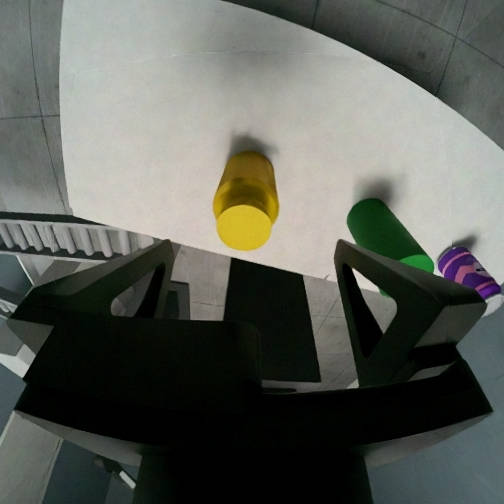

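Scene clock: 20.53 s.
Motor temperatures (°C, as the motors report them): arm1=[18 18 25 17 18 19] | arm2=[18 21 25 21 19 19] | arm3=[18 22 21 20 20 21] | arm4=[18 24 23 19 19 21]
arm1.joint_positions: joint1_rad=+0.475 joint2_rad=+0.611 joint3_rad=+1.674 joint4_rad=-1.542 joint5_rad=-0.003 joint6_rad=+0.284 gripper_m=+0.095
arm1.joint_status: not commanded
arm1.hand: x=-1.2299 y=-0.4563 z=+1.5392 quat_wxyz=(-0.206, +0.650, -0.556, -0.476) (m; scene frame)
arm2.joint_positions: joint1_rad=+0.423 joint2_rad=+0.575 joint3_rad=+1.348 joint4_rad=-1.233 joint5_rad=-0.004 joint6_rad=+0.130 gripper_m=+0.094
arm2.joint_status: not commanded
arm2.hand: x=-1.5431 y=+0.2375 z=+1.4971 quat_wxyz=(-0.504, +0.144, -0.838, -0.155) (m; scene frame)
arm3.joint_positions: joint1_rad=+0.718 joint2_rad=+0.430 joint3_rad=+1.471 joint4_rad=-1.588 joint5_rad=+0.299 joint6_rad=-0.272 gripper_m=+0.094
arm3.joint_status: not commanded
arm3.hand: x=+1.1365 y=-0.4910 z=+1.4788 quat_wxyz=(-0.369, +0.804, -0.317, -0.343) (m; scene frame)
arm4.joint_positions: joint1_rad=-1.366 joint2_rad=+2.182 joint3_rad=+1.521 joint4_rad=-0.938 joint5_rad=+0.001 joint6_rad=+0.013 gripper_m=+0.093
arm4.joint_status: all done
arm4.hand: x=+1.6468 y=+0.7093 z=+0.8703 quat_wxyz=(+0.014, +0.765, -0.644, +0.009) (m; scene frame)
pictures: arm4_cam_wrist
camera_calibration (this result's frames):
arm4_cam_wrist: T_world_to_cam=[[0.984602, 0.174434, -0.0114767, -1.73609], [0.143969, -0.771902, 0.619226, -0.225977], [0.0991552, -0.611343, -0.785129, 1.08112], [0, 0, 0, 1]] pos_world=[1.63469, 0.789334, 0.968822]
Images, in order (width x height): arm4_cam_wrist 504x504.

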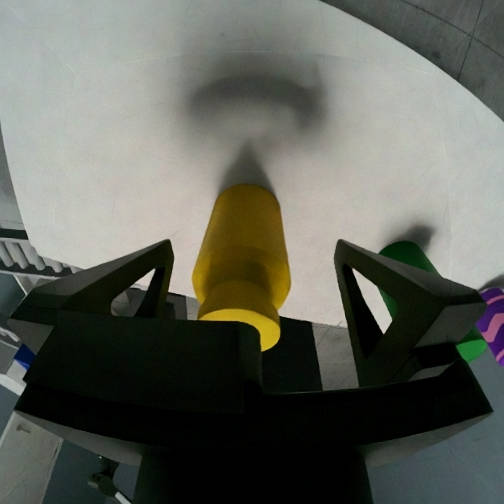

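Emit:
execute_actions(
  actions=[
    {"arm4":{"joints":{"gripper_m":0.02}}},
  ],
  cameras=[],
)

Emit:
execute_actions(
  actions=[
    {"arm4":{"joints":{"joint2_rad":1.85,"joint3_rad":1.75,"joint4_rad":-1.47}}},
  ],
  cameras=[],
)

Emit:
execute_actions(
  actions=[
    {"arm4":{"joints":{"joint1_rad":0.21,"joint6_rad":-1.4}}},
  ],
  cameras=[],
)

Emit:
execute_actions(
  actions=[
    {"arm4":{"joints":{"joint2_rad":2.46,"joint3_rad":2.22,"joint4_rad":-1.29}}},
  ],
  cameras=["arm4_cam_wrist"],
)

Scene clock: 21.60 s.
Motor temperatures (°C, as the motors report them): arm1=[18 18 25 17 18 19] | arm2=[18 21 25 21 19 19] | arm3=[18 22 21 20 20 21] | arm4=[18 24 23 19 19 21]
arm1.joint_positions: joint1_rad=+0.475 joint2_rad=+0.611 joint3_rad=+1.674 joint4_rad=-1.542 joint5_rad=-0.003 joint6_rad=+0.284 gripper_m=+0.095
arm1.joint_status: not commanded
arm1.hand: x=-1.2299 y=-0.4563 z=+1.5392 quat_wxyz=(-0.206, +0.650, -0.556, -0.476) (m; scene frame)
arm2.joint_positions: joint1_rad=+0.423 joint2_rad=+0.575 joint3_rad=+1.348 joint4_rad=-1.233 joint5_rad=-0.004 joint6_rad=+0.130 gripper_m=+0.094
arm2.joint_status: not commanded
arm2.hand: x=-1.5431 y=+0.2375 z=+1.4971 quat_wxyz=(-0.504, +0.144, -0.838, -0.155) (m; scene frame)
arm3.joint_positions: joint1_rad=+0.718 joint2_rad=+0.430 joint3_rad=+1.471 joint4_rad=-1.588 joint5_rad=+0.299 joint6_rad=-0.272 gripper_m=+0.094
arm3.joint_status: not commanded
arm3.hand: x=+1.1365 y=-0.4910 z=+1.4788 quat_wxyz=(-0.369, +0.804, -0.317, -0.343) (m; scene frame)
arm4.joint_positions: joint1_rad=-1.366 joint2_rad=+2.182 joint3_rad=+1.521 joint4_rad=-0.937 joint5_rad=+0.000 joint6_rad=+0.012 gripper_m=+0.020
arm4.joint_status: all done
arm4.hand: x=+1.6465 y=+0.7095 z=+0.8703 quat_wxyz=(+0.015, +0.765, -0.644, +0.008) (m; scene frame)
pictures: none
No camera images: the call's "cameras" was empty. Leave "cameras" out to get every camera's image.

Scene clock: 23.10 s.
Motor temperatures (°C, as the motors report them): arm1=[18 18 25 17 18 19] | arm2=[18 21 25 21 19 19] | arm3=[18 22 21 20 20 21] | arm4=[18 24 24 19 19 21]
arm1.joint_positions: joint1_rad=+0.475 joint2_rad=+0.611 joint3_rad=+1.674 joint4_rad=-1.542 joint5_rad=-0.003 joint6_rad=+0.284 gripper_m=+0.095
arm1.joint_status: not commanded
arm1.hand: x=-1.2299 y=-0.4563 z=+1.5392 quat_wxyz=(-0.206, +0.650, -0.556, -0.476) (m; scene frame)
arm2.joint_positions: joint1_rad=+0.423 joint2_rad=+0.575 joint3_rad=+1.348 joint4_rad=-1.233 joint5_rad=-0.004 joint6_rad=+0.130 gripper_m=+0.094
arm2.joint_status: not commanded
arm2.hand: x=-1.5431 y=+0.2375 z=+1.4971 quat_wxyz=(-0.504, +0.144, -0.838, -0.155) (m; scene frame)
arm3.joint_positions: joint1_rad=+0.718 joint2_rad=+0.430 joint3_rad=+1.471 joint4_rad=-1.588 joint5_rad=+0.299 joint6_rad=-0.272 gripper_m=+0.094
arm3.joint_status: not commanded
arm3.hand: x=+1.1365 y=-0.4910 z=+1.4788 quat_wxyz=(-0.369, +0.804, -0.317, -0.343) (m; scene frame)
arm4.joint_positions: joint1_rad=-1.366 joint2_rad=+1.856 joint3_rad=+1.748 joint4_rad=-1.463 joint5_rad=+0.000 joint6_rad=+0.012 gripper_m=+0.020
arm4.joint_status: all done
arm4.hand: x=+1.6524 y=+0.6949 z=+1.1362 quat_wxyz=(+0.006, +0.765, -0.644, -0.002) (m; scene frame)
pictures: none
No camera images: the call's "cameras" was empty. Leave "cameras" out to get every camera's image.

Scene clock: 25.17 s.
Motor temperatures (°C, as the motors report them): arm1=[18 18 25 17 18 19] | arm2=[18 21 26 21 19 19] | arm3=[18 22 21 20 20 21] | arm4=[18 24 24 19 19 21]
arm1.joint_positions: joint1_rad=+0.475 joint2_rad=+0.611 joint3_rad=+1.674 joint4_rad=-1.542 joint5_rad=-0.003 joint6_rad=+0.284 gripper_m=+0.095
arm1.joint_status: not commanded
arm1.hand: x=-1.2299 y=-0.4563 z=+1.5392 quat_wxyz=(-0.206, +0.650, -0.556, -0.476) (m; scene frame)
arm2.joint_positions: joint1_rad=+0.423 joint2_rad=+0.575 joint3_rad=+1.348 joint4_rad=-1.233 joint5_rad=-0.004 joint6_rad=+0.130 gripper_m=+0.094
arm2.joint_status: not commanded
arm2.hand: x=-1.5431 y=+0.2375 z=+1.4971 quat_wxyz=(-0.504, +0.144, -0.838, -0.155) (m; scene frame)
arm3.joint_positions: joint1_rad=+0.718 joint2_rad=+0.430 joint3_rad=+1.471 joint4_rad=-1.588 joint5_rad=+0.299 joint6_rad=-0.272 gripper_m=+0.094
arm3.joint_status: not commanded
arm3.hand: x=+1.1365 y=-0.4910 z=+1.4788 quat_wxyz=(-0.369, +0.804, -0.317, -0.343) (m; scene frame)
arm4.joint_positions: joint1_rad=+0.216 joint2_rad=+1.856 joint3_rad=+1.748 joint4_rad=-1.463 joint5_rad=-0.001 joint6_rad=-1.387 gripper_m=+0.020
arm4.joint_status: all done
arm4.hand: x=+1.1937 y=+0.0211 z=+1.1456 quat_wxyz=(-0.001, +0.704, +0.711, -0.006) (m; scene frame)
pictures: none
No camera images: the call's "cameras" was empty. Leave "cameras" out to get every camera's image.

Scene clock: 26.83 s.
Motor temperatures (°C, as the motors report them): arm1=[18 18 25 17 18 19] | arm2=[18 21 26 21 19 19] | arm3=[18 22 21 20 20 21] | arm4=[18 24 24 19 19 21]
arm1.joint_positions: joint1_rad=+0.475 joint2_rad=+0.611 joint3_rad=+1.674 joint4_rad=-1.542 joint5_rad=-0.003 joint6_rad=+0.284 gripper_m=+0.095
arm1.joint_status: not commanded
arm1.hand: x=-1.2299 y=-0.4563 z=+1.5392 quat_wxyz=(-0.206, +0.650, -0.556, -0.476) (m; scene frame)
arm2.joint_positions: joint1_rad=+0.423 joint2_rad=+0.575 joint3_rad=+1.348 joint4_rad=-1.233 joint5_rad=-0.004 joint6_rad=+0.130 gripper_m=+0.094
arm2.joint_status: not commanded
arm2.hand: x=-1.5431 y=+0.2375 z=+1.4971 quat_wxyz=(-0.504, +0.144, -0.838, -0.155) (m; scene frame)
arm3.joint_positions: joint1_rad=+0.718 joint2_rad=+0.430 joint3_rad=+1.471 joint4_rad=-1.588 joint5_rad=+0.299 joint6_rad=-0.272 gripper_m=+0.094
arm3.joint_status: not commanded
arm3.hand: x=+1.1365 y=-0.4910 z=+1.4788 quat_wxyz=(-0.369, +0.804, -0.317, -0.343) (m; scene frame)
arm4.joint_positions: joint1_rad=+0.216 joint2_rad=+2.466 joint3_rad=+2.178 joint4_rad=-1.292 joint5_rad=-0.001 joint6_rad=-1.389 gripper_m=+0.020
arm4.joint_status: all done
arm4.hand: x=+1.0435 y=-0.0094 z=+0.9198 quat_wxyz=(+0.002, +0.703, +0.711, -0.003) (m; scene frame)
pictures: arm4_cam_wrist
camera_calibration (this result's frames):
arm4_cam_wrist: T_world_to_cam=[[-0.999856, -0.0169278, 0.000792718, 1.04153], [-0.0132168, 0.808234, 0.588713, -0.517593], [-0.0106063, 0.588618, -0.808342, 0.887641], [0, 0, 0, 1]] pos_world=[1.04396, -0.0865136, 1.02141]
Images, in order (width x height): arm4_cam_wrist 504x504.

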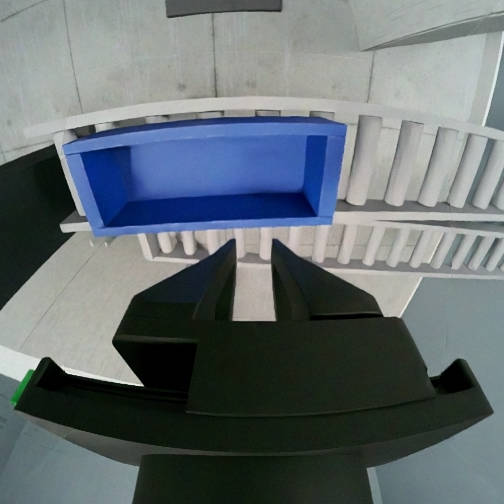

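Missed the bottle (squeezed out). Go back.

Emit:
execute_actions(
  actions=[
    {"arm4":{"joints":{"gripper_m":0.093,"joint2_rad":1.85,"joint3_rad":1.75,"joint4_rad":-1.47}}},
  ],
  cameras=[],
)

Emit:
execute_actions(
  actions=[
    {"arm4":{"joints":{"joint1_rad":-1.36,"joint6_rad":0,"joint2_rad":1.95,"joint3_rad":1.5,"joint4_rad":-1.12}}},
  ],
  cameras=["arm4_cam_wrist","cam_arm3_arm4"],
)

Scene clock: 28.77 s.
Motor temperatures (°C, as the motors report them): arm1=[18 18 25 17 18 19] | arm2=[18 21 26 21 19 19] | arm3=[18 22 21 20 20 21] | arm4=[18 25 24 19 19 21]
arm1.joint_positions: joint1_rad=+0.475 joint2_rad=+0.611 joint3_rad=+1.674 joint4_rad=-1.542 joint5_rad=-0.003 joint6_rad=+0.284 gripper_m=+0.095
arm1.joint_status: not commanded
arm1.hand: x=-1.2299 y=-0.4563 z=+1.5392 quat_wxyz=(-0.206, +0.650, -0.556, -0.476) (m; scene frame)
arm2.joint_positions: joint1_rad=+0.423 joint2_rad=+0.575 joint3_rad=+1.348 joint4_rad=-1.233 joint5_rad=-0.004 joint6_rad=+0.130 gripper_m=+0.094
arm2.joint_status: not commanded
arm2.hand: x=-1.5431 y=+0.2375 z=+1.4971 quat_wxyz=(-0.504, +0.144, -0.838, -0.155) (m; scene frame)
arm3.joint_positions: joint1_rad=+0.718 joint2_rad=+0.430 joint3_rad=+1.471 joint4_rad=-1.588 joint5_rad=+0.299 joint6_rad=-0.272 gripper_m=+0.094
arm3.joint_status: not commanded
arm3.hand: x=+1.1365 y=-0.4910 z=+1.4788 quat_wxyz=(-0.369, +0.804, -0.317, -0.343) (m; scene frame)
arm4.joint_positions: joint1_rad=+0.216 joint2_rad=+1.844 joint3_rad=+1.751 joint4_rad=-1.465 joint5_rad=-0.001 joint6_rad=-1.389 gripper_m=+0.093
arm4.joint_status: all done
arm4.hand: x=+1.1941 y=+0.0212 z=+1.1537 quat_wxyz=(-0.005, +0.703, +0.711, -0.012) (m; scene frame)
pictures: none
No camera images: the call's "cameras" was empty. Leave "cameras" out to get every camera's image.

Scene clock: 30.83 s.
Motor temperatures (°C, as the motors report them): arm1=[18 18 25 17 18 19] | arm2=[18 21 26 21 19 19] | arm3=[18 22 22 20 20 21] | arm4=[18 25 24 19 19 21]
arm1.joint_positions: joint1_rad=+0.475 joint2_rad=+0.611 joint3_rad=+1.674 joint4_rad=-1.542 joint5_rad=-0.003 joint6_rad=+0.284 gripper_m=+0.095
arm1.joint_status: not commanded
arm1.hand: x=-1.2299 y=-0.4563 z=+1.5392 quat_wxyz=(-0.206, +0.650, -0.556, -0.476) (m; scene frame)
arm2.joint_positions: joint1_rad=+0.423 joint2_rad=+0.575 joint3_rad=+1.348 joint4_rad=-1.233 joint5_rad=-0.004 joint6_rad=+0.130 gripper_m=+0.094
arm2.joint_status: not commanded
arm2.hand: x=-1.5431 y=+0.2375 z=+1.4971 quat_wxyz=(-0.504, +0.144, -0.838, -0.155) (m; scene frame)
arm3.joint_positions: joint1_rad=+0.718 joint2_rad=+0.430 joint3_rad=+1.471 joint4_rad=-1.588 joint5_rad=+0.299 joint6_rad=-0.272 gripper_m=+0.094
arm3.joint_status: not commanded
arm3.hand: x=+1.1365 y=-0.4910 z=+1.4788 quat_wxyz=(-0.369, +0.804, -0.317, -0.343) (m; scene frame)
arm4.joint_positions: joint1_rad=-1.366 joint2_rad=+1.965 joint3_rad=+1.495 joint4_rad=-1.117 joint5_rad=+0.001 joint6_rad=-0.013 gripper_m=+0.093
arm4.joint_status: all done
arm4.hand: x=+1.6525 y=+0.6873 z=+0.9838 quat_wxyz=(+0.011, +0.773, -0.635, +0.005) (m; scene frame)
pictures: arm4_cam_wrist, cam_arm3_arm4
camera_calibration (this result's frames):
arm4_cam_wrist: T_world_to_cam=[[0.979969, 0.198783, -0.0120837, -1.74499], [0.164705, -0.774869, 0.610287, -0.33751], [0.111951, -0.600052, -0.792088, 1.13419], [0, 0, 0, 1]] pos_world=[1.63866, 0.76592, 1.08327]
Images, in order (width x height): arm4_cam_wrist 504x504, cam_arm3_arm4 672x504.

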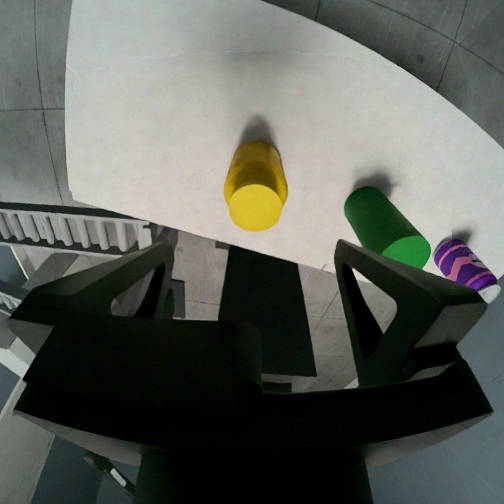

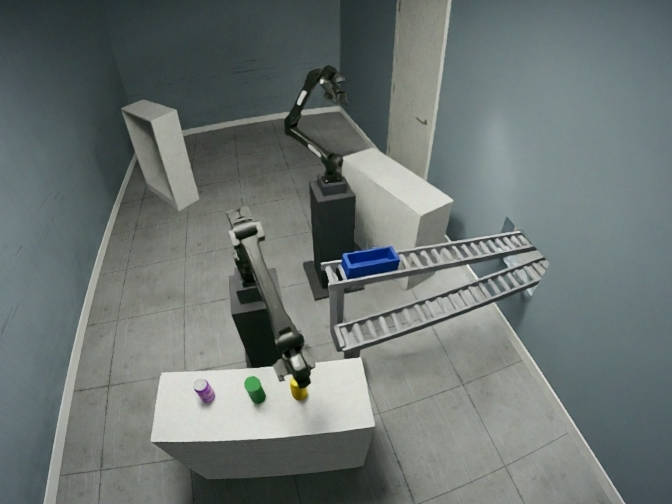

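Emit:
execute_actions(
  actions=[
    {"arm4":{"joints":{"joint2_rad":2.15,"joint3_rad":1.43,"joint4_rad":-0.85}}},
  ],
  cameras=["arm4_cam_wrist"],
)

Scene clock: 32.33 s.
Motor temperatures (°C, as the motors report them): arm1=[18 18 25 17 18 19] | arm2=[18 21 26 21 19 19] | arm3=[18 22 22 20 20 21] | arm4=[18 25 24 19 19 21]
arm1.joint_positions: joint1_rad=+0.475 joint2_rad=+0.611 joint3_rad=+1.674 joint4_rad=-1.542 joint5_rad=-0.003 joint6_rad=+0.284 gripper_m=+0.095
arm1.joint_status: not commanded
arm1.hand: x=-1.2299 y=-0.4563 z=+1.5392 quat_wxyz=(-0.206, +0.650, -0.556, -0.476) (m; scene frame)
arm2.joint_positions: joint1_rad=+0.423 joint2_rad=+0.575 joint3_rad=+1.348 joint4_rad=-1.233 joint5_rad=-0.004 joint6_rad=+0.130 gripper_m=+0.094
arm2.joint_status: not commanded
arm2.hand: x=-1.5431 y=+0.2375 z=+1.4971 quat_wxyz=(-0.504, +0.144, -0.838, -0.155) (m; scene frame)
arm3.joint_positions: joint1_rad=+0.718 joint2_rad=+0.430 joint3_rad=+1.471 joint4_rad=-1.588 joint5_rad=+0.299 joint6_rad=-0.272 gripper_m=+0.094
arm3.joint_status: not commanded
arm3.hand: x=+1.1365 y=-0.4910 z=+1.4788 quat_wxyz=(-0.369, +0.804, -0.317, -0.343) (m; scene frame)
arm4.joint_positions: joint1_rad=-1.366 joint2_rad=+2.161 joint3_rad=+1.419 joint4_rad=-0.858 joint5_rad=+0.001 joint6_rad=-0.012 gripper_m=+0.093
arm4.joint_status: all done
arm4.hand: x=+1.6516 y=+0.6834 z=+0.8520 quat_wxyz=(+0.015, +0.772, -0.635, +0.009) (m; scene frame)
pictures: arm4_cam_wrist
camera_calibration (this result's frames):
arm4_cam_wrist: T_world_to_cam=[[0.980043, 0.198405, -0.0122966, -1.74464], [0.163116, -0.76729, 0.62021, -0.270951], [0.113618, -0.609838, -0.78434, 1.02492], [0, 0, 0, 1]] pos_world=[1.63757, 0.76328, 0.950477]
Images, in order (width x height): arm4_cam_wrist 504x504.

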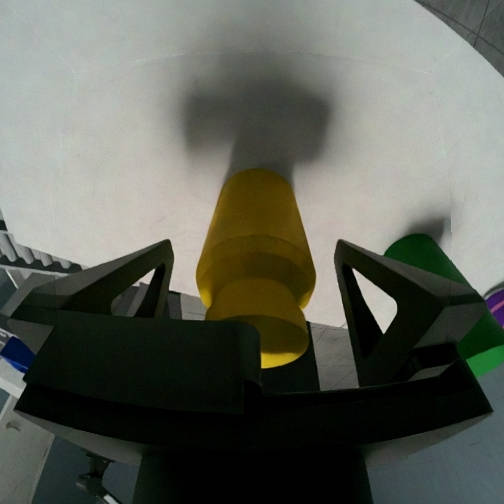

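Emit:
execute_actions(
  actions=[
    {"arm4":{"joints":{"gripper_m":0.02}}},
  ],
  cameras=[],
)

Emit:
execute_actions(
  actions=[
    {"arm4":{"joints":{"joint2_rad":1.85,"joint3_rad":1.75,"joint4_rad":-1.47}}},
  ],
  cameras=[],
)

Emit:
execute_actions(
  actions=[
    {"arm4":{"joints":{"joint1_rad":0.21,"joint6_rad":-1.4}}},
  ],
  cameras=[],
)

Emit:
execute_actions(
  actions=[
    {"arm4":{"joints":{"joint2_rad":2.46,"joint3_rad":2.22,"joint4_rad":-1.29}}},
  ],
  cameras=["arm4_cam_wrist"],
)

Scene clock: 33.50 s.
Motor temperatures (°C, as the motors report them): arm1=[18 18 26 17 18 19] | arm2=[18 21 26 21 19 19] | arm3=[18 22 22 20 20 21] | arm4=[18 25 24 19 19 21]
arm1.joint_positions: joint1_rad=+0.475 joint2_rad=+0.611 joint3_rad=+1.674 joint4_rad=-1.542 joint5_rad=-0.003 joint6_rad=+0.284 gripper_m=+0.095
arm1.joint_status: not commanded
arm1.hand: x=-1.2299 y=-0.4563 z=+1.5392 quat_wxyz=(-0.206, +0.650, -0.556, -0.476) (m; scene frame)
arm2.joint_positions: joint1_rad=+0.423 joint2_rad=+0.575 joint3_rad=+1.348 joint4_rad=-1.233 joint5_rad=-0.004 joint6_rad=+0.130 gripper_m=+0.094
arm2.joint_status: not commanded
arm2.hand: x=-1.5431 y=+0.2375 z=+1.4971 quat_wxyz=(-0.504, +0.144, -0.838, -0.155) (m; scene frame)
arm3.joint_positions: joint1_rad=+0.718 joint2_rad=+0.430 joint3_rad=+1.471 joint4_rad=-1.588 joint5_rad=+0.299 joint6_rad=-0.272 gripper_m=+0.094
arm3.joint_status: not commanded
arm3.hand: x=+1.1365 y=-0.4910 z=+1.4788 quat_wxyz=(-0.369, +0.804, -0.317, -0.343) (m; scene frame)
arm4.joint_positions: joint1_rad=-1.366 joint2_rad=+2.161 joint3_rad=+1.419 joint4_rad=-0.857 joint5_rad=+0.001 joint6_rad=-0.012 gripper_m=+0.063
arm4.joint_status: gripper_m off_target (ended at +0.063, target +0.020)
arm4.hand: x=+1.6515 y=+0.6836 z=+0.8520 quat_wxyz=(+0.015, +0.772, -0.635, +0.009) (m; scene frame)
pictures: none
No camera images: the call's "cameras" was empty. Leave "cameras" out to get every camera's image.

Scene clock: 35.07 s.
Motor temperatures (°C, as the motors report them): arm1=[18 18 26 17 18 19] | arm2=[18 21 26 21 19 19] | arm3=[18 22 22 20 20 21] | arm4=[18 25 24 19 19 21]
arm1.joint_positions: joint1_rad=+0.475 joint2_rad=+0.611 joint3_rad=+1.674 joint4_rad=-1.542 joint5_rad=-0.003 joint6_rad=+0.284 gripper_m=+0.095
arm1.joint_status: not commanded
arm1.hand: x=-1.2299 y=-0.4563 z=+1.5392 quat_wxyz=(-0.206, +0.650, -0.556, -0.476) (m; scene frame)
arm2.joint_positions: joint1_rad=+0.423 joint2_rad=+0.575 joint3_rad=+1.348 joint4_rad=-1.233 joint5_rad=-0.004 joint6_rad=+0.130 gripper_m=+0.094
arm2.joint_status: not commanded
arm2.hand: x=-1.5431 y=+0.2375 z=+1.4971 quat_wxyz=(-0.504, +0.144, -0.838, -0.155) (m; scene frame)
arm3.joint_positions: joint1_rad=+0.718 joint2_rad=+0.430 joint3_rad=+1.471 joint4_rad=-1.588 joint5_rad=+0.299 joint6_rad=-0.272 gripper_m=+0.094
arm3.joint_status: not commanded
arm3.hand: x=+1.1365 y=-0.4910 z=+1.4788 quat_wxyz=(-0.369, +0.804, -0.317, -0.343) (m; scene frame)
arm4.joint_positions: joint1_rad=-1.366 joint2_rad=+1.869 joint3_rad=+1.738 joint4_rad=-1.462 joint5_rad=+0.001 joint6_rad=-0.012 gripper_m=+0.063
arm4.joint_status: all done
arm4.hand: x=+1.6531 y=+0.6930 z=+1.1255 quat_wxyz=(+0.013, +0.772, -0.635, +0.007) (m; scene frame)
pictures: none
No camera images: the call's "cameras" was empty. Leave "cameras" out to get every camera's image.

Scene clock: 37.13 s.
Motor temperatures (°C, as the motors report them): arm1=[18 18 26 17 18 19] | arm2=[18 21 26 21 19 19] | arm3=[18 22 22 20 20 21] | arm4=[18 25 24 19 19 21]
arm1.joint_positions: joint1_rad=+0.475 joint2_rad=+0.611 joint3_rad=+1.674 joint4_rad=-1.542 joint5_rad=-0.003 joint6_rad=+0.284 gripper_m=+0.095
arm1.joint_status: not commanded
arm1.hand: x=-1.2299 y=-0.4563 z=+1.5392 quat_wxyz=(-0.206, +0.650, -0.556, -0.476) (m; scene frame)
arm2.joint_positions: joint1_rad=+0.423 joint2_rad=+0.575 joint3_rad=+1.348 joint4_rad=-1.233 joint5_rad=-0.004 joint6_rad=+0.130 gripper_m=+0.094
arm2.joint_status: not commanded
arm2.hand: x=-1.5431 y=+0.2375 z=+1.4971 quat_wxyz=(-0.504, +0.144, -0.838, -0.155) (m; scene frame)
arm3.joint_positions: joint1_rad=+0.718 joint2_rad=+0.430 joint3_rad=+1.471 joint4_rad=-1.588 joint5_rad=+0.299 joint6_rad=-0.272 gripper_m=+0.094
arm3.joint_status: not commanded
arm3.hand: x=+1.1365 y=-0.4910 z=+1.4788 quat_wxyz=(-0.369, +0.804, -0.317, -0.343) (m; scene frame)
arm4.joint_positions: joint1_rad=+0.217 joint2_rad=+1.869 joint3_rad=+1.738 joint4_rad=-1.462 joint5_rad=-0.003 joint6_rad=-1.387 gripper_m=+0.063
arm4.joint_status: all done
arm4.hand: x=+1.1956 y=+0.0207 z=+1.1348 quat_wxyz=(+0.006, +0.703, +0.711, +0.002) (m; scene frame)
pictures: none
No camera images: the call's "cameras" was empty. Leave "cameras" out to get every camera's image.

Scene clock: 38.83 s.
Motor temperatures (°C, as the motors report them): arm1=[18 18 26 17 18 19] | arm2=[18 21 26 21 19 19] | arm3=[18 22 22 20 20 21] | arm4=[18 25 25 19 19 21]
arm1.joint_positions: joint1_rad=+0.475 joint2_rad=+0.611 joint3_rad=+1.674 joint4_rad=-1.542 joint5_rad=-0.003 joint6_rad=+0.284 gripper_m=+0.095
arm1.joint_status: not commanded
arm1.hand: x=-1.2299 y=-0.4563 z=+1.5392 quat_wxyz=(-0.206, +0.650, -0.556, -0.476) (m; scene frame)
arm2.joint_positions: joint1_rad=+0.423 joint2_rad=+0.575 joint3_rad=+1.348 joint4_rad=-1.233 joint5_rad=-0.004 joint6_rad=+0.130 gripper_m=+0.094
arm2.joint_status: not commanded
arm2.hand: x=-1.5431 y=+0.2375 z=+1.4971 quat_wxyz=(-0.504, +0.144, -0.838, -0.155) (m; scene frame)
arm3.joint_positions: joint1_rad=+0.718 joint2_rad=+0.430 joint3_rad=+1.471 joint4_rad=-1.588 joint5_rad=+0.299 joint6_rad=-0.272 gripper_m=+0.094
arm3.joint_status: not commanded
arm3.hand: x=+1.1365 y=-0.4910 z=+1.4788 quat_wxyz=(-0.369, +0.804, -0.317, -0.343) (m; scene frame)
arm4.joint_positions: joint1_rad=+0.217 joint2_rad=+2.481 joint3_rad=+2.170 joint4_rad=-1.290 joint5_rad=-0.003 joint6_rad=-1.388 gripper_m=+0.063
arm4.joint_status: all done
arm4.hand: x=+1.0486 y=-0.0093 z=+0.9059 quat_wxyz=(+0.008, +0.703, +0.711, +0.006) (m; scene frame)
pictures: arm4_cam_wrist
camera_calibration (this result's frames):
arm4_cam_wrist: T_world_to_cam=[[-0.999631, -0.0173621, -0.0208757, 1.06602], [-0.026341, 0.806627, 0.590474, -0.497291], [0.006587, 0.590806, -0.806787, 0.856988], [0, 0, 0, 1]] pos_world=[1.04689, -0.0866765, 1.0073]
Images, in order (width x height): arm4_cam_wrist 504x504.

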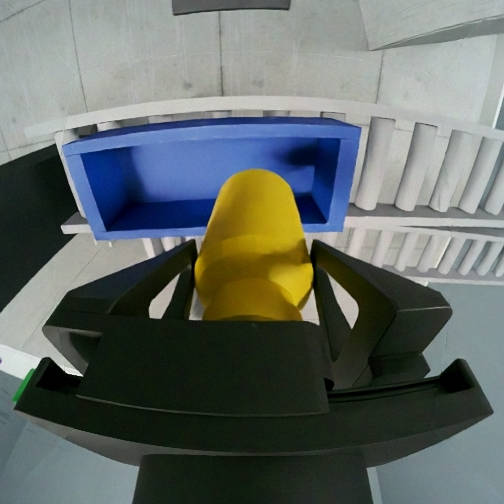

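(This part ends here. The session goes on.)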